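# Lift part off cabinet rack onto bench

## Task

Remove the part from the rack inside the cabinet and set it down on the bench, without displacing any of the rack's rods, then release it.

## Robot and tools

ROBOT. Two arms, left_arm and right_arm, each ending in a parallel gripper. The fingers extend along the gripper's own +z axis and close along its y axis. The reported end_effector_position is the point between the finger pads, roughly 1 cm short of the fingertips.

FRAMES. Result state lines give every gripper's position (metres) and orientation (quat wxyz) in one scene frame: origin on the table top midway between the arms, +z up, +x out over the table, left_arm on the +y side. The arm names do not match image sides. Reported hand positions can be slightly wrong, worse at long reach. Commands, by contrast, are expressed in each gripper's own axes.

THE 14-NUMBER ROW. Every motion command is one row of 14 plain numbers, each in [-1, 1], always covering both arms: dx, dy, dz, rx, ry, rz, opening for left_arm, then the same seven for right_arm. dx to rz are an offset, not a pose, in that gripper's own axes, counted from the gripper's pose in the most recent result that showed it (before any such result in the scene, and for the second or later call within one reply, from where the arm is when the action starts). Scale: 1.0 equals 0.6 m of travel or 180 degrees; rx, ry, rz form a single rotation vector. Opening is absolute: +1 fully open (0.094 m), -1 closed. Zero offsets are not a pause: they pull the arm back to the reference pose.

TOOLS.
execute_actions {"actions": [...], "pictures": bool}: the list holds at most one item. Empty list: just report state. {"rows": [[14 numbers], ...], "steps": n}: up to 15 rows and up to 15 control steps of 1/30 s (default 15); each row is one step, the final row repeats to fill remaining steps, and every row is measured from the same reference pose, not from the previous row. {"steps": n} with no rows is a wait of up to 300 steps counted from the previous result, so your reply time is included. A refused call sends nothing.
move {"target": [14 numbers], "speed": m/s}: drives each gripper along a straight line toward its offset target, all arms finishing together, lasting 0.5 to 10 s (cut off at 10 s). speed 0.002 to 0.5, default 0.25; turning capped at twice that in rad/s. Openings are sent at the start. It does not avoid obstacles or the other arm. The result adds a "move:" line: ending (done, off_target, moving, held, fault) and any limits (paced = pose was clipped; held = a safety check blocked steps, after which the arm may jump faster than speed), plus each gripper's distance from its target. If only one arm is named, the other finished fine.
wait {"seconds": 0 to 10}: lets time pass, sending nothing new.
zoom_image {"camera", "region": [x0, y0, x1, y1]}: enlarged crop of a camera's latest image, at most 504x504 px, origin at top-left.
finished_scene {"scene": number}: ends and grades the current scene; irreversible. Replying with no tool call ends everything.

CAMERAS. cam_high and cam_low are fixed (504x504); cam_left_wrist and cam_right_wrist are fisheye hand cameras (616x616). Calibration intrinsics and world-to-camera transforms are supplied and may be off by a few degrees and millimetres.

CONTROL BEHAVIOUR. Each step the commanded pose is clipped to within 70 mm and 16 degrees of the measured pose, then solved by damped inverse kinematics, favouring position over orientation. Long moves may need several actions; afterwards an arm continues only to its last clipped pose, so check the result and send the remainder. Arms tend to settle a centimetre or more low; to hold one still, send the correction back to its desired pose in a reply's first call and zeros later, aiming higher if it still sags. Joint limits (rad): waist -2.618 to 3.054, shoulder 0 to 3.142, elbow 0 to 3.142, wrist pitch -1.571 to 1.571, wrist yaw -1.571 to 1.571, wrist roll -2.094 to 2.094; elbows never fully straighten.

RESULT LINES. "pose unreachable" means the clearance check altered or blocked that arm's command; HELD flags steps where a row was not sent. "Hand target" shows the pose the controller is currently driving toward. grip_measured is finger opening on the command scale (accurate to about 1 mm); the last Joint positions value is the opening in metres. FAULT or OVER-TEMPERATURE FAULT lines mean an arm stopped. MOTOR HOT warns at 75 °C; 90 °C halts that arm for 10 s; 100 °C makes it drop everything and fall, so avoid long holding.

GRIPPING. To keep hold, command an opening below grip_measured; about 0.03 lower is firm, less is gentler. Pads give roughly 50 to 62 N, less on very thin parts.

TIMING. Nothing is kept back in this setup. Faster, smoother, lower-effort completions are better.

AVOID. Do not drop, slip or slam the part, hit things hard, push the rack rods out of place, knock anything off the table, or let the arms collide or press on each other. Brief external tugs on the held part or pushes on loose items may occur. After placing the part on the bench, open the gripper and move clear before ending the scene.

Each tool is called after "Call:" by a JSON object that holds its "method" and its "body", one argument or row to a line.

## Session

Call:
{"method": "execute_actions", "body": {
  "actions": []
}}

Scene clock: 0.00 s of 4320.00 s.
left_arm: end_effector_position=(+0.1195, +0.2001, +0.1301) grip_measured=+1.000 end_effector_quat_wxyz=(+0.065, +0.876, +0.478, -0.024) | right_arm: end_effector_position=(+0.4443, -0.5282, +0.1523) grip_measured=+1.000 end_effector_quat_wxyz=(+0.079, +0.238, +0.900, -0.358)
Joint positions: left_arm=[-1.011  0.984  0.894 -1.36   0.066  1.212  0.094] | right_arm=[-0.285  2.531  2.621 -1.462  0.728  0.182  0.094]
Joint velocities: left_arm=[-0.017 -0.002 -0.027 -0.022 -0.037 -0.037  0.   ] | right_arm=[-0.017 -0.012 -0.007 -0.051 -0.066 -0.022  0.   ]
Motor temperatures (°C, as the motors report them): left_arm=[25 26 27 25 25 27] | right_arm=[25 25 25 29 28 27]
Hand target (left_arm): +0.119, +0.199, +0.132; +0.068, +0.875, +0.478, -0.027
Hand target (right_arm): +0.445, -0.530, +0.168; +0.097, +0.247, +0.893, -0.364

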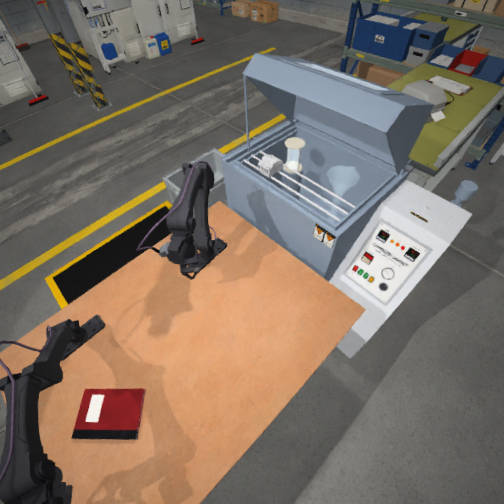

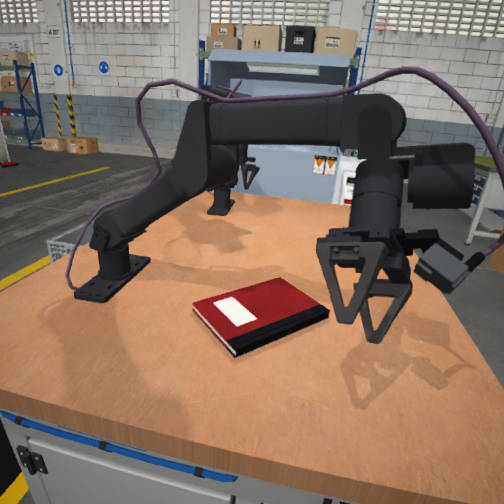

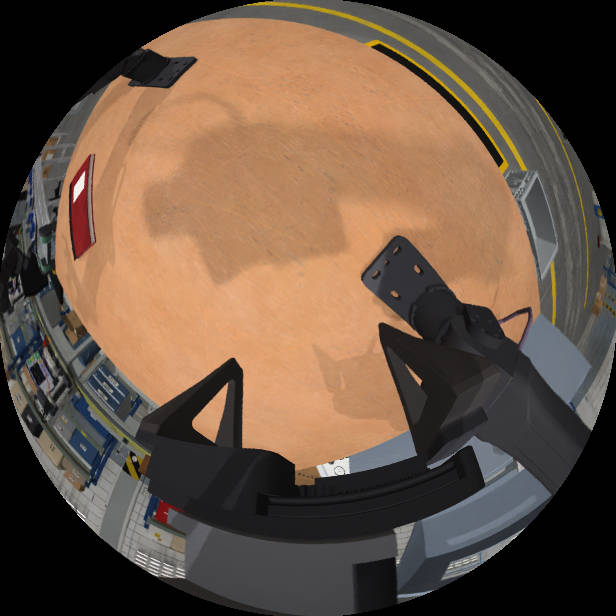

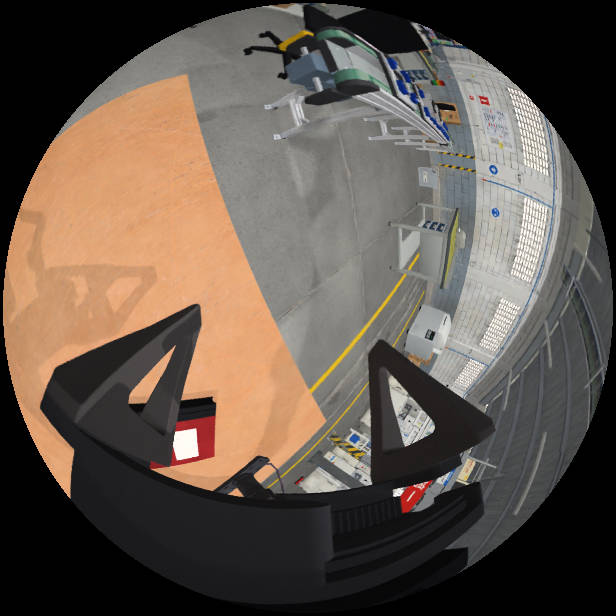

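Call:
{"method": "zoom_image", "body": {
  "camera": "cam_high",
  "region": [210,110,390,260]
}}

Call:
{"method": "zoom_image", "body": {
  "camera": "cam_low",
  "region": [190,30,370,210]
}}

Region (210, 110, 390, 260) of cam_high's 504x504 image, scaled by 2.800, with more detail than that image has.

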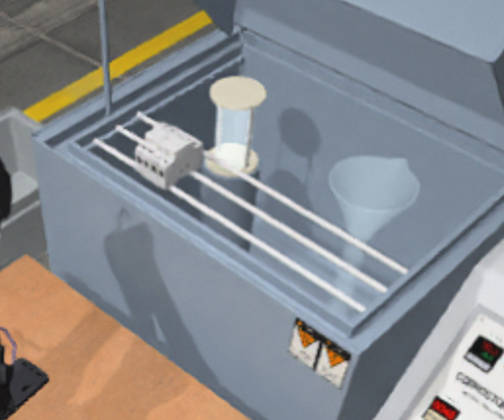

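Region (190, 30, 370, 210) of cam_low's 504x504 image, scaled by 2.800, with more detail than that image has.

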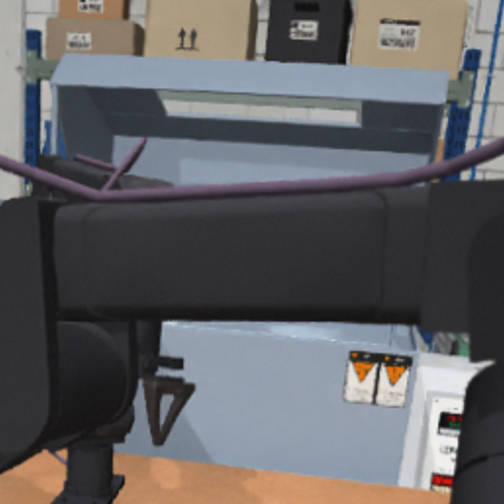

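Call:
{"method": "move", "body": {
  "target": [0.415,0.185,-0.45,0,0,-0.4,1,0,0,0,0,0,0,1],
  "speed": 0.4
}}

Scene clock: 16.73 s of 4320.00 s.
left_arm: end_effector_position=(+0.3396, +0.3807, +0.3827) grip_measured=+1.000 end_effector_quat_wxyz=(+0.283, +0.416, +0.849, +0.163) | right_arm: end_effector_position=(+0.4446, -0.5274, +0.1515) grip_measured=+1.000 end_effector_quat_wxyz=(+0.079, +0.238, +0.901, -0.354)
Joint positions: left_arm=[ 0.136  1.487  2.142 -1.566  0.095  1.1    0.094] | right_arm=[-0.285  2.531  2.621 -1.462  0.721  0.182  0.094]
Joint velocities: left_arm=[-0.002 -0.007  0.007 -0.037  0.022  0.037  0.   ] | right_arm=[-0.002  0.017 -0.042 -0.007 -0.007 -0.022  0.   ]
Motor temperatures (°C, as the motors report them): left_arm=[25 26 28 26 25 27] | right_arm=[25 32 26 29 28 27]
Hand target (left_arm): +0.340, +0.380, +0.384; +0.287, +0.408, +0.853, +0.155
Hand target (right_arm): +0.444, -0.528, +0.152; +0.079, +0.238, +0.900, -0.358
Off the commanded pose (left_arm): 0.005 m, 38 deg; orientation clipped at the last step of the last action.
Off the commanded pose (right_arm): 0.001 m, 0 deg.
joint sent to its limit (left arm) — the command would take joint 4 (wrist pitch) past its lower limit, so that joint was sent only as far as its limit.
After step 90, 11.00 s passed at rest.
move: off_target (left_arm); limits=paced
camera_calibration (this result's frames):
cam_left_wrist: T_world_to_cam=[[-0.739705, -0.344577, -0.578016, 0.602557], [-0.564935, 0.784684, 0.255185, -0.173028], [0.365629, 0.515303, -0.775099, 0.0940655], [0, 0, 0, 1]] pos_world=[0.313571, 0.294928, 0.465352]
cam_right_wrist: T_world_to_cam=[[-0.219877, -0.692237, 0.687359, -0.37582], [-0.747225, 0.572482, 0.337518, 0.59505], [-0.627143, -0.4394, -0.643133, 0.236632], [0, 0, 0, 1]] pos_world=[0.510405, -0.496836, 0.209669]

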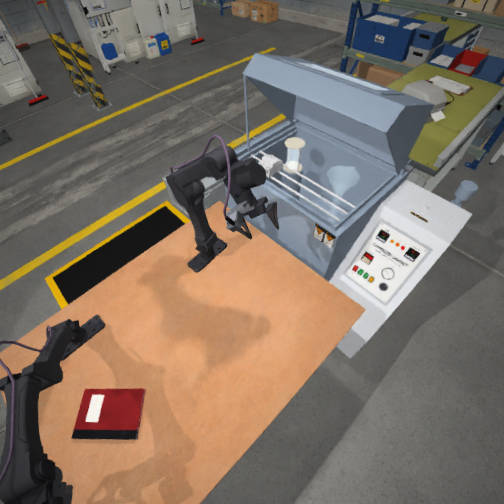

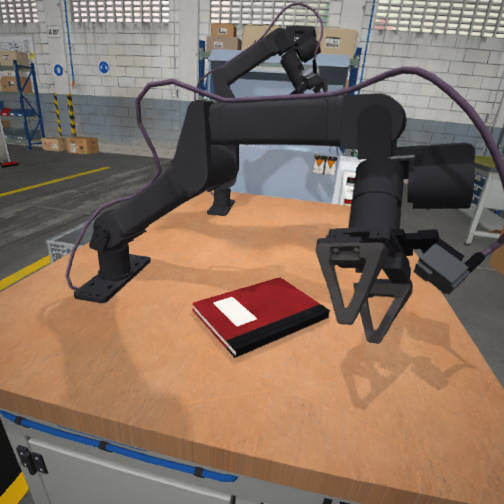

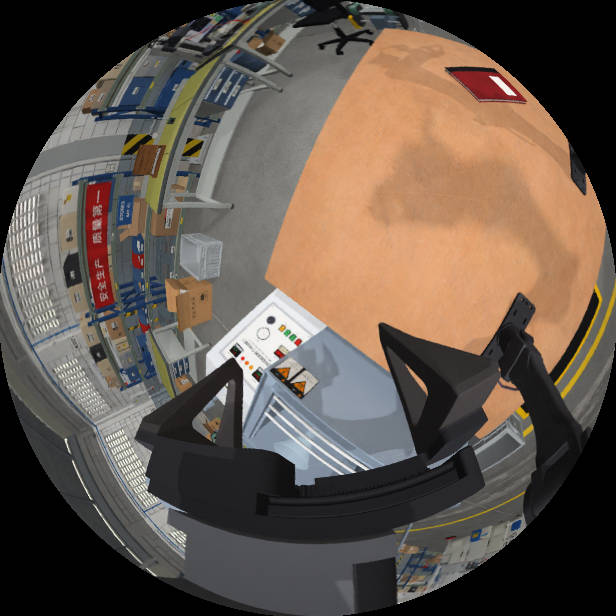

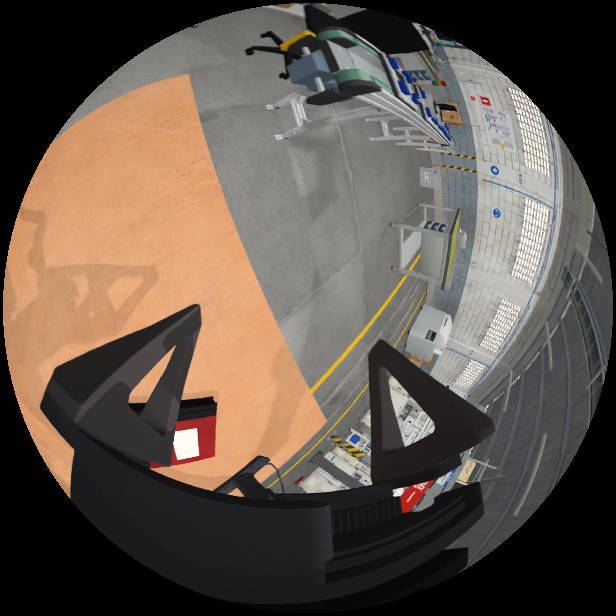

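Call:
{"method": "move", "body": {
  "target": [0.583,0.027,-0.345,-0.255,0.184,-0.685,1,0,0,0,0,0,0,1],
  "speed": 0.3
}}

Scene clock: 31.30 s of 4320.00 s.
left_arm: end_effector_position=(+0.0583, +0.6569, +0.4368) grip_measured=+1.000 end_effector_quat_wxyz=(+0.291, -0.634, +0.658, +0.282) | right_arm: end_effector_position=(+0.4450, -0.5266, +0.1508) grip_measured=+1.000 end_effector_quat_wxyz=(+0.079, +0.238, +0.902, -0.351)
Joint positions: left_arm=[ 1.391  1.584  2.413 -1.566 -0.046 -0.037  0.094] | right_arm=[-0.285  2.531  2.621 -1.462  0.715  0.182  0.094]
Joint velocities: left_arm=[ 0.002 -0.007 -0.007 -0.007  0.022  0.007  0.   ] | right_arm=[ 0.002  0.012  0.012 -0.037 -0.022 -0.051  0.   ]
Motor temperatures (°C, as the motors report them): left_arm=[25 27 29 27 25 27] | right_arm=[25 34 27 29 28 27]
Hand target (left_arm): +0.054, +0.657, +0.438; -0.288, +0.643, -0.650, -0.285
Hand target (right_arm): +0.445, -0.527, +0.152; +0.079, +0.238, +0.901, -0.354
Off the commanded pose (left_arm): 0.010 m, 18 deg; orientation clipped at the last step of the last action.
Off the commanded pose (right_arm): 0.001 m, 0 deg.
joint sent to its limit (left arm) — the command would take joint 4 (wrist pitch) past its lower limit, so that joint was sent only as far as its limit.
After step 90, 7.07 s passed at rest.
move: off_target (left_arm); limits=paced
camera_calibration (this result's frames):
cam_left_wrist: T_world_to_cam=[[0.948581, -0.239618, -0.206829, 0.191432], [-0.289138, -0.921839, -0.258095, 0.766636], [-0.128819, 0.304626, -0.943721, 0.337339], [0, 0, 0, 1]] pos_world=[0.08353, 0.649823, 0.555812]
cam_right_wrist: T_world_to_cam=[[-0.220107, -0.696728, 0.682732, -0.376236], [-0.748506, 0.569447, 0.339808, 0.593743], [-0.625533, -0.436235, -0.646844, 0.238246], [0, 0, 0, 1]] pos_world=[0.510639, -0.496308, 0.209218]

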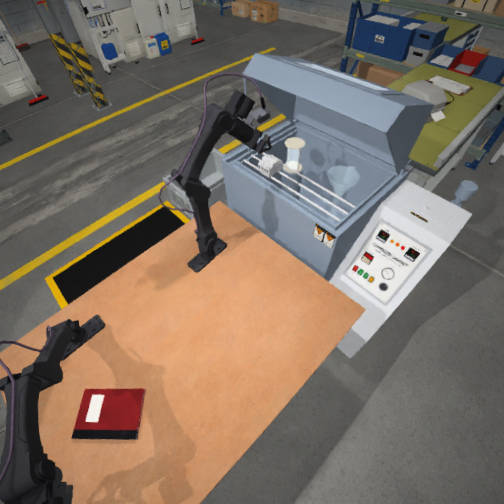

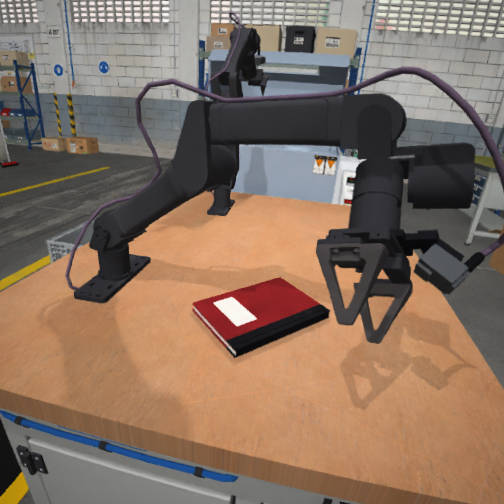

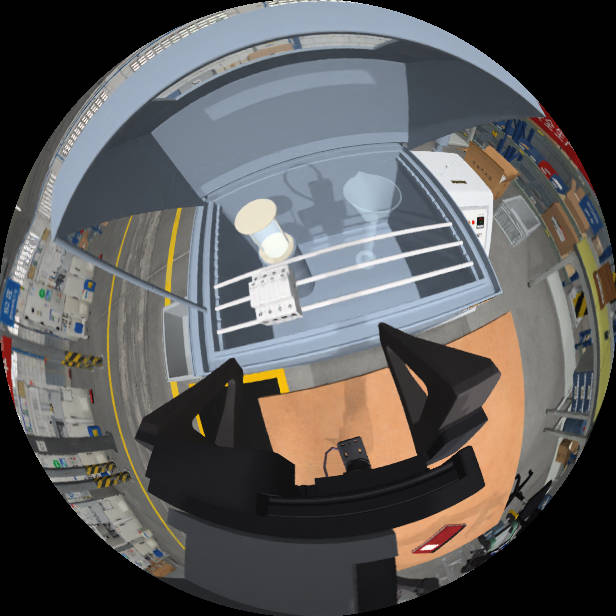

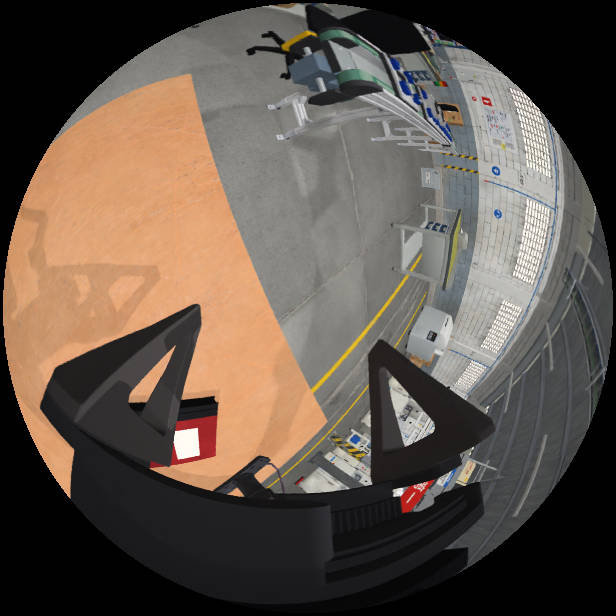

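Call:
{"method": "move", "body": {
  "target": [-0.023,0.052,0.166,0,0.13,0,1,0,0,0,0,0,0,1]
}}

Scene clock: 41.53 s of 4320.00 s.
left_arm: end_effector_position=(+0.0299, +0.7433, +0.3745) grip_measured=+1.000 end_effector_quat_wxyz=(+0.230, -0.658, +0.676, +0.239) | right_arm: end_effector_position=(+0.4454, -0.5259, +0.1501) grip_measured=+1.000 end_effector_quat_wxyz=(+0.079, +0.238, +0.903, -0.349)
Joint positions: left_arm=[ 1.501  1.897  2.57  -1.567  0.006  0.039  0.094] | right_arm=[-0.285  2.531  2.621 -1.462  0.709  0.182  0.094]
Joint velocities: left_arm=[ 0.022  0.012  0.017 -0.066  0.051  0.022  0.   ] | right_arm=[-0.002 -0.007 -0.007  0.022 -0.037 -0.081  0.   ]
Motor temperatures (°C, as the motors report them): left_arm=[25 27 29 27 25 27] | right_arm=[25 35 27 29 28 27]
Hand target (left_arm): +0.030, +0.741, +0.380; -0.236, +0.654, -0.677, -0.240
Hand target (right_arm): +0.445, -0.527, +0.151; +0.079, +0.238, +0.902, -0.352
Off the commanded pose (left_arm): 0.006 m, 14 deg.
Off the commanded pose (right_arm): 0.001 m, 0 deg.
joint sent to its limit (left arm) — the command would take joint 4 (wrist pitch) past its lower limit, so that joint was sent only as far as its limit.
After step 90, 6.00 s passed at rest.
move: off_target (left_arm)
camera_calibration (this result's frames):
cam_left_wrist: T_world_to_cam=[[0.949113, -0.252615, -0.188068, 0.228783], [-0.275005, -0.9558, -0.104015, 0.789104], [-0.15348, 0.150442, -0.976633, 0.376291], [0, 0, 0, 1]] pos_world=[0.0576194, 0.75541, 0.492603]
cam_right_wrist: T_world_to_cam=[[-0.220312, -0.700929, 0.678352, -0.376615], [-0.749711, 0.566575, 0.341945, 0.592512], [-0.624016, -0.433233, -0.650317, 0.239768], [0, 0, 0, 1]] pos_world=[0.510859, -0.495808, 0.208796]

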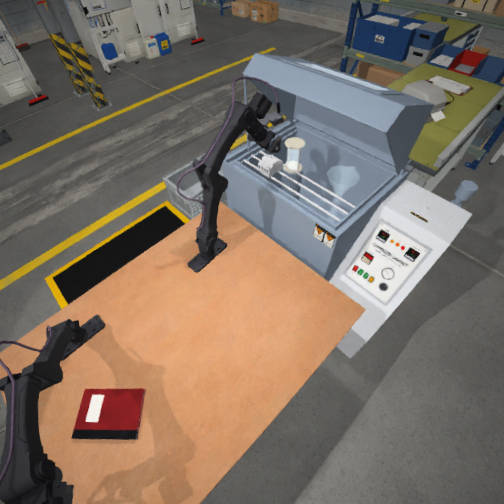

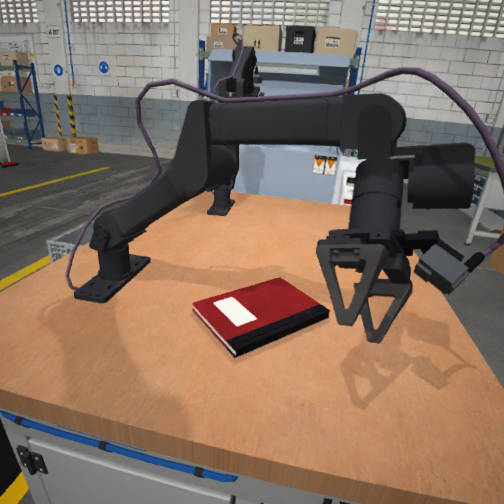

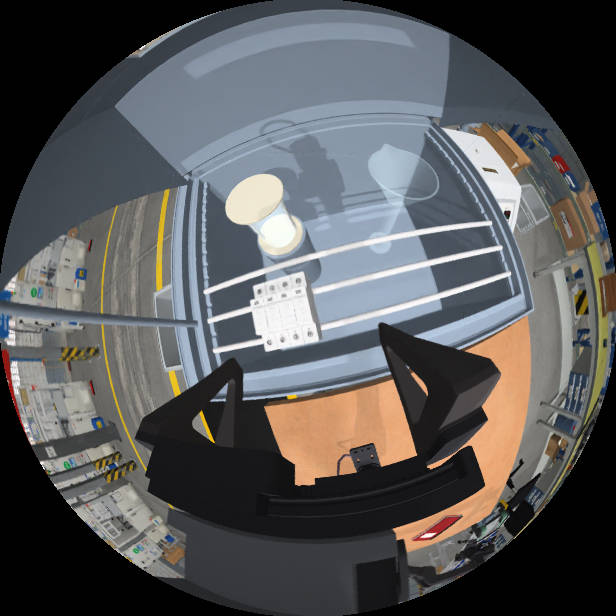

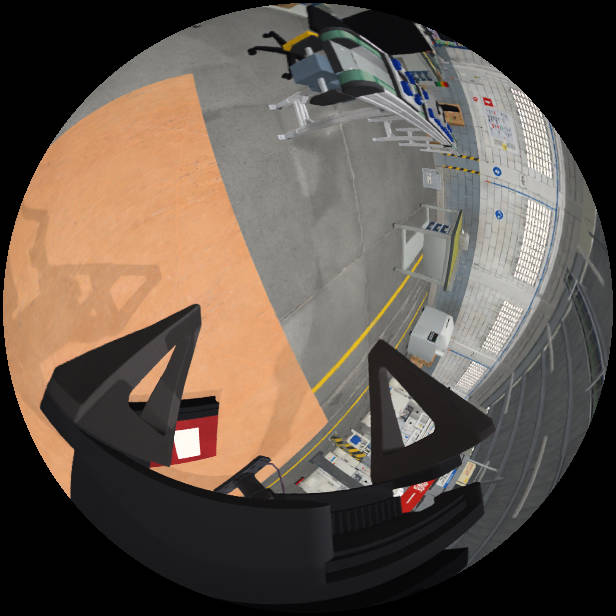

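Call:
{"method": "move", "body": {
  "target": [0.015,0.033,0.085,0,0.06,0,1,0,0,0,0,0,0,1],
  "speed": 0.08
}}

Scene clock: 47.47 s of 4320.00 s.
left_arm: end_effector_position=(+0.0103, +0.7692, +0.3284) grip_measured=+1.000 end_effector_quat_wxyz=(+0.186, -0.673, +0.685, +0.207) | right_arm: end_effector_position=(+0.4457, -0.5251, +0.1493) grip_measured=+1.000 end_effector_quat_wxyz=(+0.080, +0.238, +0.904, -0.346)
Joint positions: left_arm=[ 1.546  2.012  2.572 -1.567  0.008  0.075  0.094] | right_arm=[-0.285  2.531  2.621 -1.462  0.702  0.182  0.094]
Joint velocities: left_arm=[ 0.002  0.022  0.012 -0.022  0.022 -0.066  0.   ] | right_arm=[ 0.007  0.002 -0.002 -0.037  0.022 -0.051  0.   ]
Motor temperatures (°C, as the motors report them): left_arm=[25 28 29 28 25 27] | right_arm=[25 35 27 29 28 27]
Hand target (left_arm): +0.010, +0.768, +0.329; -0.189, +0.672, -0.687, -0.203
Hand target (right_arm): +0.445, -0.526, +0.150; +0.079, +0.238, +0.903, -0.349
Off the commanded pose (left_arm): 0.001 m, 4 deg.
Off the commanded pose (right_arm): 0.001 m, 0 deg.
joint sent to its limit (left arm) — the command would take joint 4 (wrist pitch) past its lower limit, so that joint was sent only as far as its limit.
After step 90, 1.40 s passed at rest.
move: off_target (left_arm)
camera_calibration (this result's frames):
cam_left_wrist: T_world_to_cam=[[0.950174, -0.259539, -0.172654, 0.245531], [-0.262076, -0.965011, 0.00834064, 0.773783], [-0.168777, 0.0373233, -0.984947, 0.414231], [0, 0, 0, 1]] pos_world=[0.0394058, 0.794973, 0.443934]
cam_right_wrist: T_world_to_cam=[[-0.220517, -0.705365, 0.673671, -0.377005], [-0.750991, 0.56351, 0.344194, 0.591204], [-0.622403, -0.43002, -0.653986, 0.241387], [0, 0, 0, 1]] pos_world=[0.511093, -0.495273, 0.208352]

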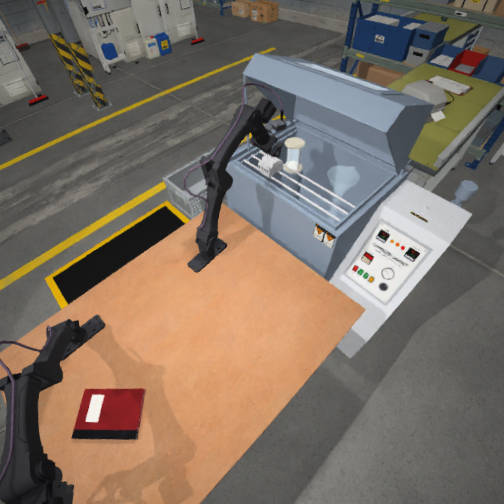

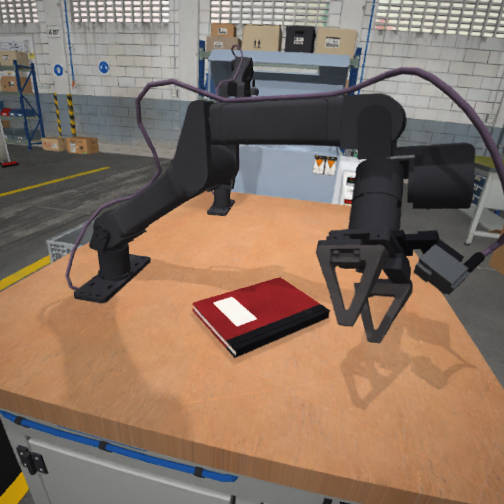

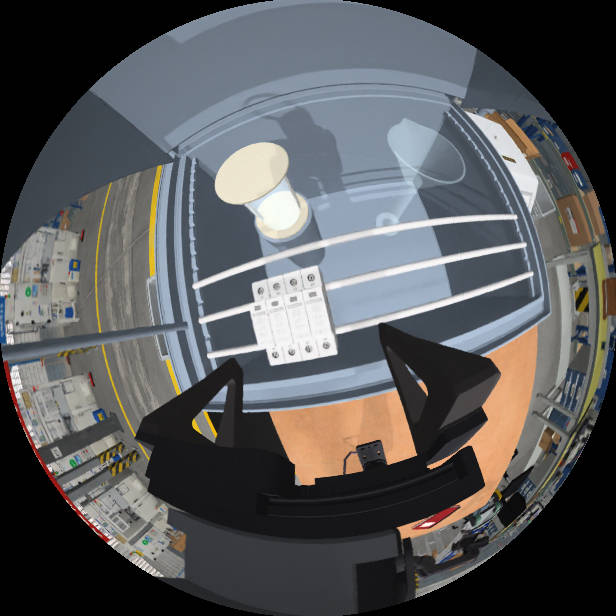

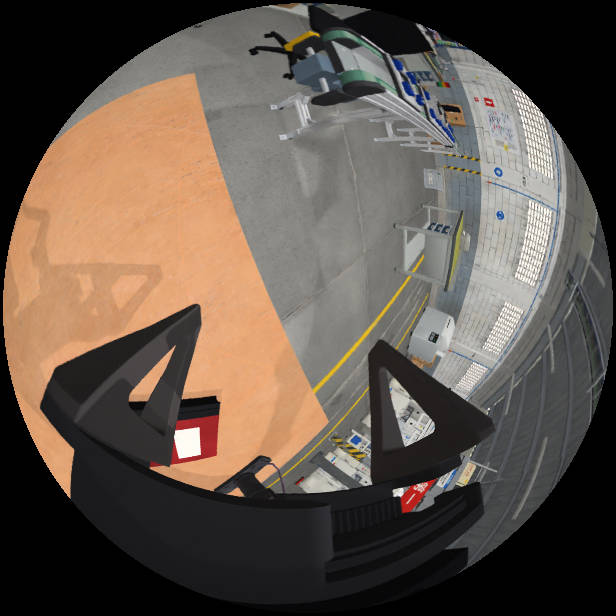

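Call:
{"method": "move", "body": {
  "target": [0.015,0.03,0.105,0,0.04,0,1,0,0,0,0,0,0,1],
  "speed": 0.06
}}

Scene clock: 54.23 s of 4320.00 s.
left_arm: end_effector_position=(-0.0075, +0.7928, +0.2652) grip_measured=+1.000 end_effector_quat_wxyz=(+0.134, -0.688, +0.695, +0.158) | right_arm: end_effector_position=(+0.4461, -0.5243, +0.1486) grip_measured=+1.000 end_effector_quat_wxyz=(+0.080, +0.238, +0.905, -0.343)
Joint positions: left_arm=[ 1.581  2.152  2.565 -1.566  0.008  0.104  0.094] | right_arm=[-0.285  2.531  2.621 -1.462  0.696  0.182  0.094]
Joint velocities: left_arm=[ 0.012 -0.002 -0.002 -0.051  0.022 -0.022  0.   ] | right_arm=[ 0.002  0.002 -0.017 -0.081 -0.037  0.022  0.   ]
Motor temperatures (°C, as the motors report them): left_arm=[25 28 29 28 25 27] | right_arm=[25 35 27 29 28 27]
Hand target (left_arm): -0.010, +0.795, +0.271; -0.143, +0.685, -0.695, -0.165
Hand target (right_arm): +0.446, -0.525, +0.149; +0.080, +0.238, +0.904, -0.346
Off the commanded pose (left_arm): 0.007 m, 1 deg.
Off the commanded pose (right_arm): 0.001 m, 0 deg.
After step 90, 2.30 s passed at rest.
move: done
camera_calibration (this result's frames):
cam_left_wrist: T_world_to_cam=[[0.952231, -0.273653, -0.135538, 0.258997], [-0.253125, -0.95558, 0.150982, 0.747115], [-0.170834, -0.109461, -0.979201, 0.462942], [0, 0, 0, 1]] pos_world=[0.0215746, 0.835477, 0.375616]
cam_right_wrist: T_world_to_cam=[[-0.220697, -0.709514, 0.669241, -0.377359], [-0.752195, 0.56061, 0.346293, 0.589972], [-0.620883, -0.426974, -0.657418, 0.242914], [0, 0, 0, 1]] pos_world=[0.511313, -0.494768, 0.207937]

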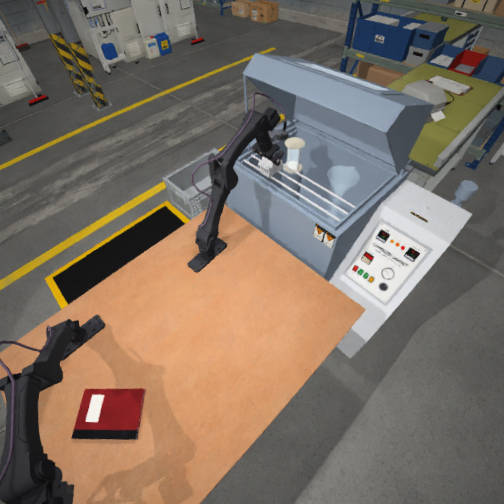

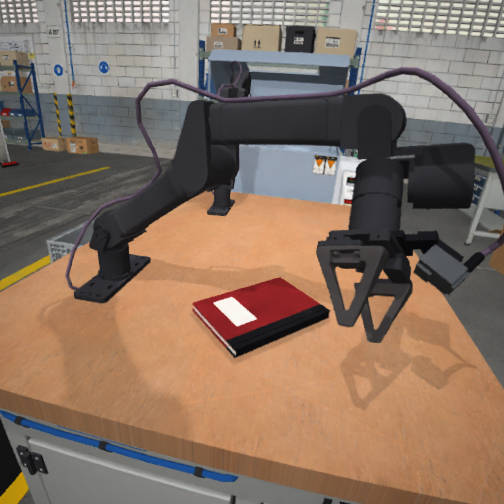

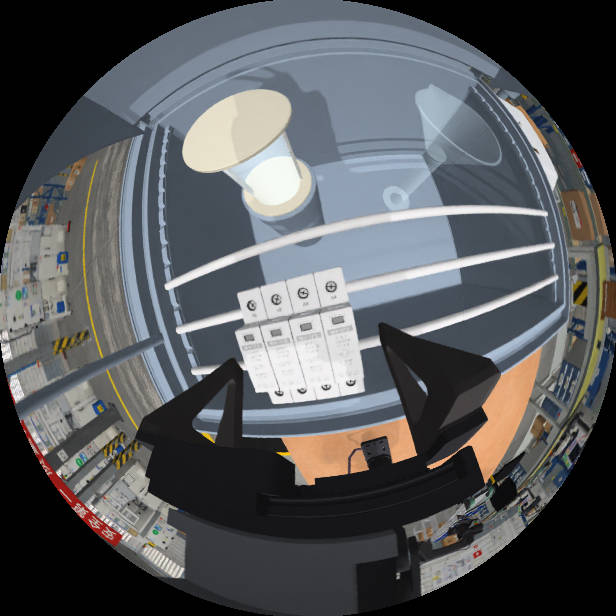

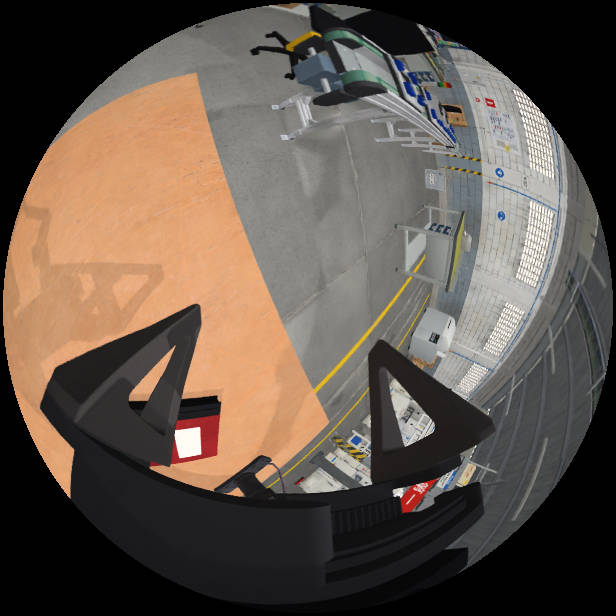

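Call:
{"method": "move", "body": {
  "target": [0.02,0.008,0.045,0,0,0,1,0,0,0,0,0,0,1],
  "speed": 0.04
}}

Scene clock: 59.13 s of 4320.00 s.
left_arm: end_effector_position=(-0.0111, +0.7934, +0.2239) grip_measured=+1.000 end_effector_quat_wxyz=(+0.121, -0.692, +0.697, +0.143) | right_arm: end_effector_position=(+0.4464, -0.5236, +0.1480) grip_measured=+1.000 end_effector_quat_wxyz=(+0.080, +0.238, +0.906, -0.340)
Joint positions: left_arm=[ 1.588  2.069  2.256 -1.382  0.008  0.109  0.094] | right_arm=[-0.285  2.531  2.621 -1.462  0.691  0.182  0.094]
Joint velocities: left_arm=[-0.017  0.012  0.017  0.037 -0.081  0.037  0.   ] | right_arm=[-0.017 -0.002  0.007  0.095 -0.022 -0.022  0.   ]
Motor temperatures (°C, as the motors report them): left_arm=[25 29 29 27 25 27] | right_arm=[25 36 27 29 28 27]
Hand target (left_arm): -0.013, +0.793, +0.236; -0.134, +0.688, -0.696, -0.157
Hand target (right_arm): +0.446, -0.524, +0.149; +0.080, +0.238, +0.905, -0.343
Off the commanded pose (left_arm): 0.012 m, 2 deg.
Off the commanded pose (right_arm): 0.001 m, 0 deg.
After step 90, 0.63 s passed at rest.
move: off_target (left_arm)
camera_calibration (this result's frames):
cam_left_wrist: T_world_to_cam=[[0.953344, -0.275999, -0.122313, 0.255951], [-0.250576, -0.949412, 0.189282, 0.739597], [-0.168367, -0.149802, -0.974275, 0.452879], [0, 0, 0, 1]] pos_world=[0.0175655, 0.840667, 0.332542]
cam_right_wrist: T_world_to_cam=[[-0.220855, -0.71338, 0.665065, -0.377681], [-0.753324, 0.557879, 0.348243, 0.588817], [-0.619456, -0.424098, -0.660617, 0.244347], [0, 0, 0, 1]] pos_world=[0.511519, -0.494291, 0.207551]

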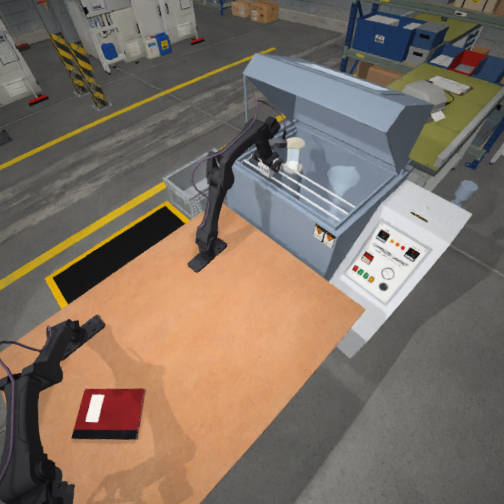

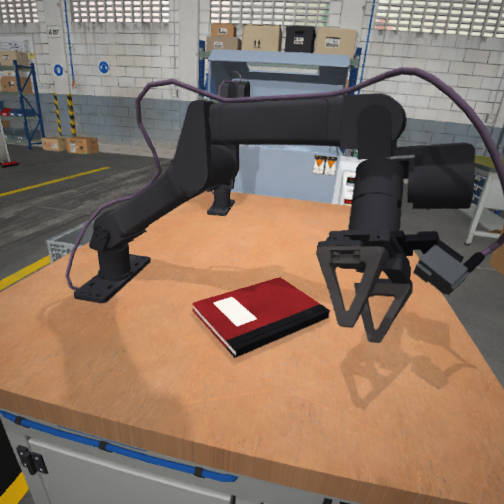

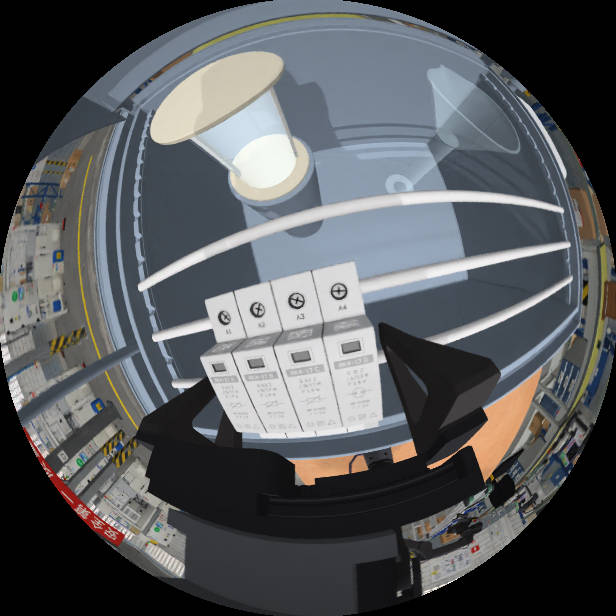

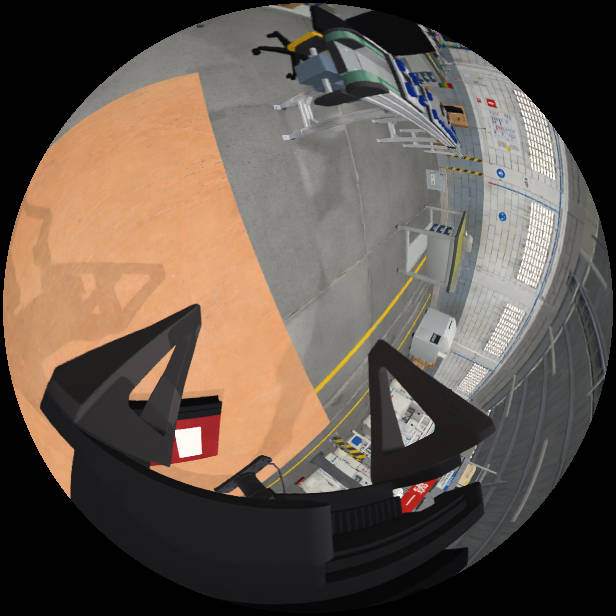

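Straddling it. Close.

Call:
{"method": "execute_actions", "body": {
  "actions": [
    {"rows":[[0,0.008,-0.008,0,0,0,0.45,0,0,0,0,0,0,1]],"steps":15}
  ]
}}

Call:
{"method": "move", "body": {
  "target": [-0.08,0,-0.2,0,0,0,0.45,0,0,0,0,0,0,1],
  "speed": 0.1
}}

Scene clock: 61.67 s of 4320.00 s.
left_arm: end_effector_position=(-0.0117, +0.7934, +0.2240) grip_measured=+0.530 end_effector_quat_wxyz=(+0.122, -0.692, +0.697, +0.142) | right_arm: end_effector_position=(+0.4467, -0.5228, +0.1474) grip_measured=+1.000 end_effector_quat_wxyz=(+0.080, +0.238, +0.907, -0.337)
Joint positions: left_arm=[ 1.591  2.069  2.256 -1.381  0.012  0.11   0.072] | right_arm=[-0.285  2.531  2.621 -1.462  0.685  0.182  0.094]
Joint velocities: left_arm=[-0.012  0.002  0.007 -0.022  0.007 -0.037 -0.001] | right_arm=[-0.002  0.007 -0.002  0.022  0.066  0.007  0.   ]
Motor temperatures (°C, as the motors report them): left_arm=[25 30 29 27 25 27] | right_arm=[25 36 27 29 28 27]
Hand target (left_arm): -0.016, +0.792, +0.229; -0.121, +0.692, -0.697, -0.143
Hand target (right_arm): +0.446, -0.524, +0.148; +0.080, +0.238, +0.906, -0.340
Off the commanded pose (left_arm): 0.006 m, 0 deg.
Off the commanded pose (right_arm): 0.001 m, 0 deg.
Steps of this call (steps 1 to 61: nothing new was sent; steps 62 to 76: all 15 steps of this action). Readings (end_effector_position):
62: left_arm (-0.0114, +0.7937, +0.2241) | right_arm (+0.4464, -0.5235, +0.1479)
63: left_arm (-0.0115, +0.7936, +0.2240) | right_arm (+0.4465, -0.5233, +0.1478)
65: left_arm (-0.0116, +0.7935, +0.2240) | right_arm (+0.4466, -0.5231, +0.1476)
69: left_arm (-0.0117, +0.7934, +0.2240) | right_arm (+0.4467, -0.5229, +0.1475)
76: the state above
camera_calibration (this result's frames):
cam_left_wrist: T_world_to_cam=[[0.953544, -0.276163, -0.120367, 0.256169], [-0.251235, -0.949468, 0.188125, 0.739783], [-0.166238, -0.149145, -0.974741, 0.452441], [0, 0, 0, 1]] pos_world=[0.0168045, 0.840624, 0.332676]
cam_right_wrist: T_world_to_cam=[[-0.221004, -0.717224, 0.660868, -0.377992], [-0.754453, 0.555137, 0.350177, 0.587661], [-0.618028, -0.421204, -0.663799, 0.245783], [0, 0, 0, 1]] pos_world=[0.511726, -0.493812, 0.207168]

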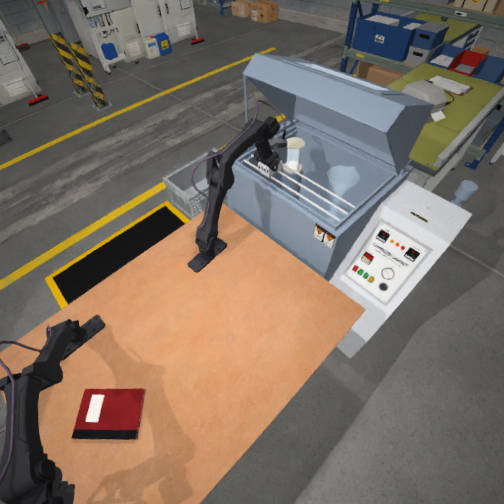

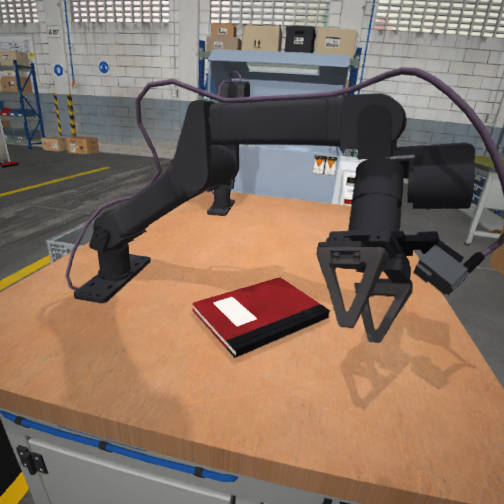

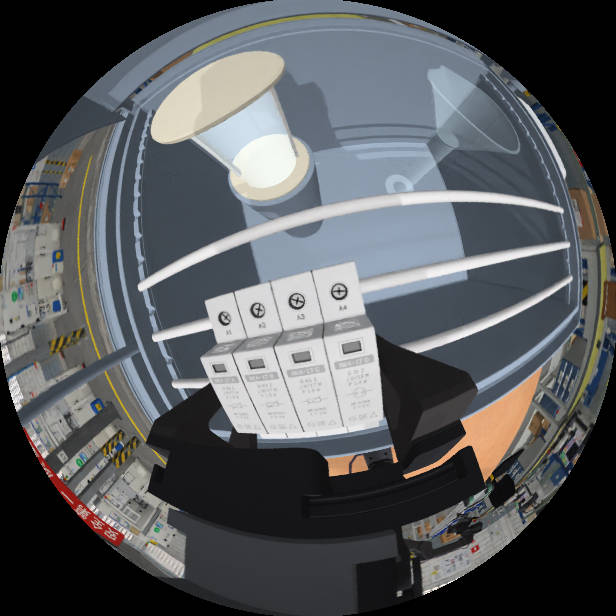

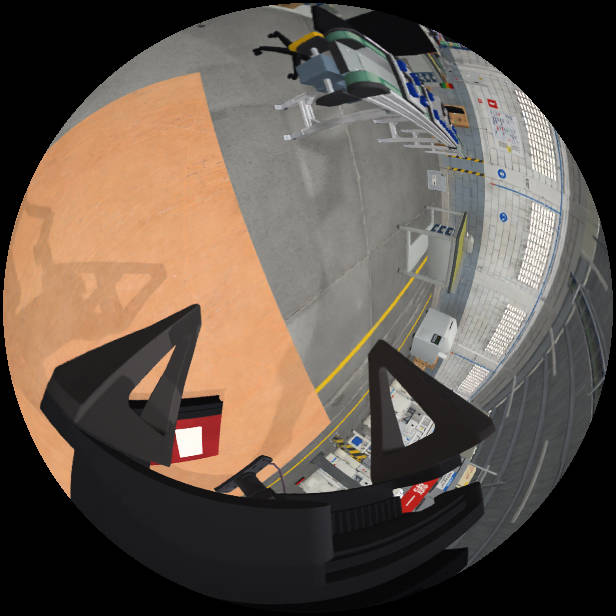

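Scene clock: 63.67 s of 4320.00 s.
left_arm: end_effector_position=(-0.0107, +0.8011, +0.3220) grip_measured=+0.530 end_effector_quat_wxyz=(+0.190, -0.671, +0.680, +0.227) | right_arm: end_effector_position=(+0.4471, -0.5221, +0.1467) grip_measured=+1.000 end_effector_quat_wxyz=(+0.080, +0.238, +0.908, -0.335)
Joint positions: left_arm=[ 1.587  2.161  2.768 -1.576  0.012  0.11   0.072] | right_arm=[-0.285  2.531  2.621 -1.462  0.679  0.182  0.094]
Joint velocities: left_arm=[-0.007  0.012  0.007 -0.051  0.066  0.022  0.   ] | right_arm=[ 0.007 -0.002 -0.017 -0.066 -0.037 -0.037  0.   ]
Motor temperatures (°C, as the motors report them): left_arm=[25 31 29 27 25 27] | right_arm=[25 36 27 29 28 27]
Hand target (left_arm): -0.007, +0.792, +0.351; -0.213, +0.664, -0.670, -0.254
Hand target (right_arm): +0.447, -0.523, +0.147; +0.080, +0.238, +0.907, -0.337
Off the commanded pose (left_arm): 0.032 m, 13 deg.
Off the commanded pose (right_arm): 0.001 m, 0 deg.
joint sent to its limit (left arm) — the command would take joint 4 (wrist pitch) past its lower limit, so that joint was sent only as far as its limit.
move: off_target (left_arm)
camera_calibration (this result's frames):
cam_left_wrist: T_world_to_cam=[[0.948822, -0.243749, -0.200805, 0.26899], [-0.252951, -0.967249, -0.021114, 0.810432], [-0.189082, 0.0708273, -0.979404, 0.374356], [0, 0, 0, 1]] pos_world=[0.0205599, 0.822941, 0.437771]
cam_right_wrist: T_world_to_cam=[[-0.22115, -0.721299, 0.656369, -0.378312], [-0.755656, 0.552199, 0.352221, 0.586428], [-0.616503, -0.418095, -0.667173, 0.247317], [0, 0, 0, 1]] pos_world=[0.511946, -0.493299, 0.206762]

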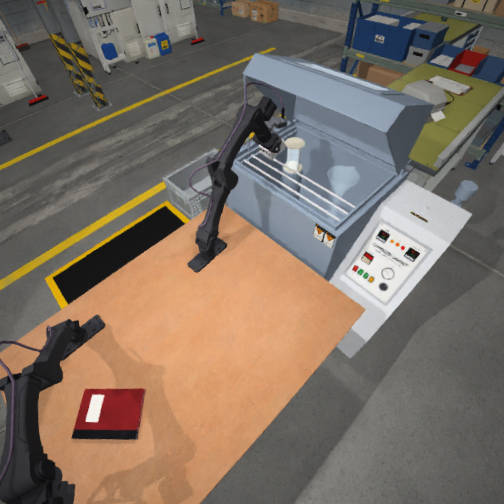

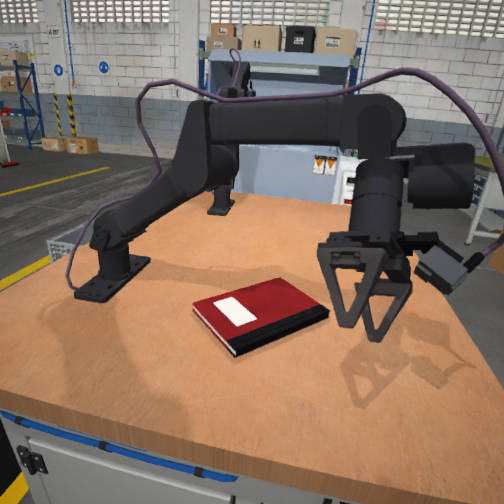

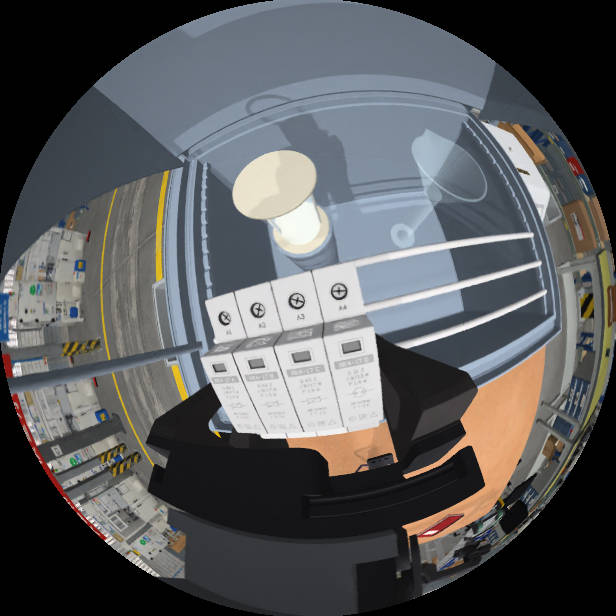

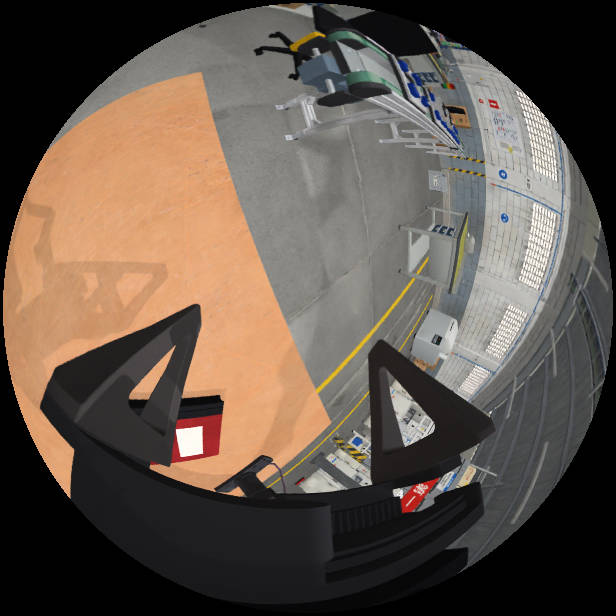

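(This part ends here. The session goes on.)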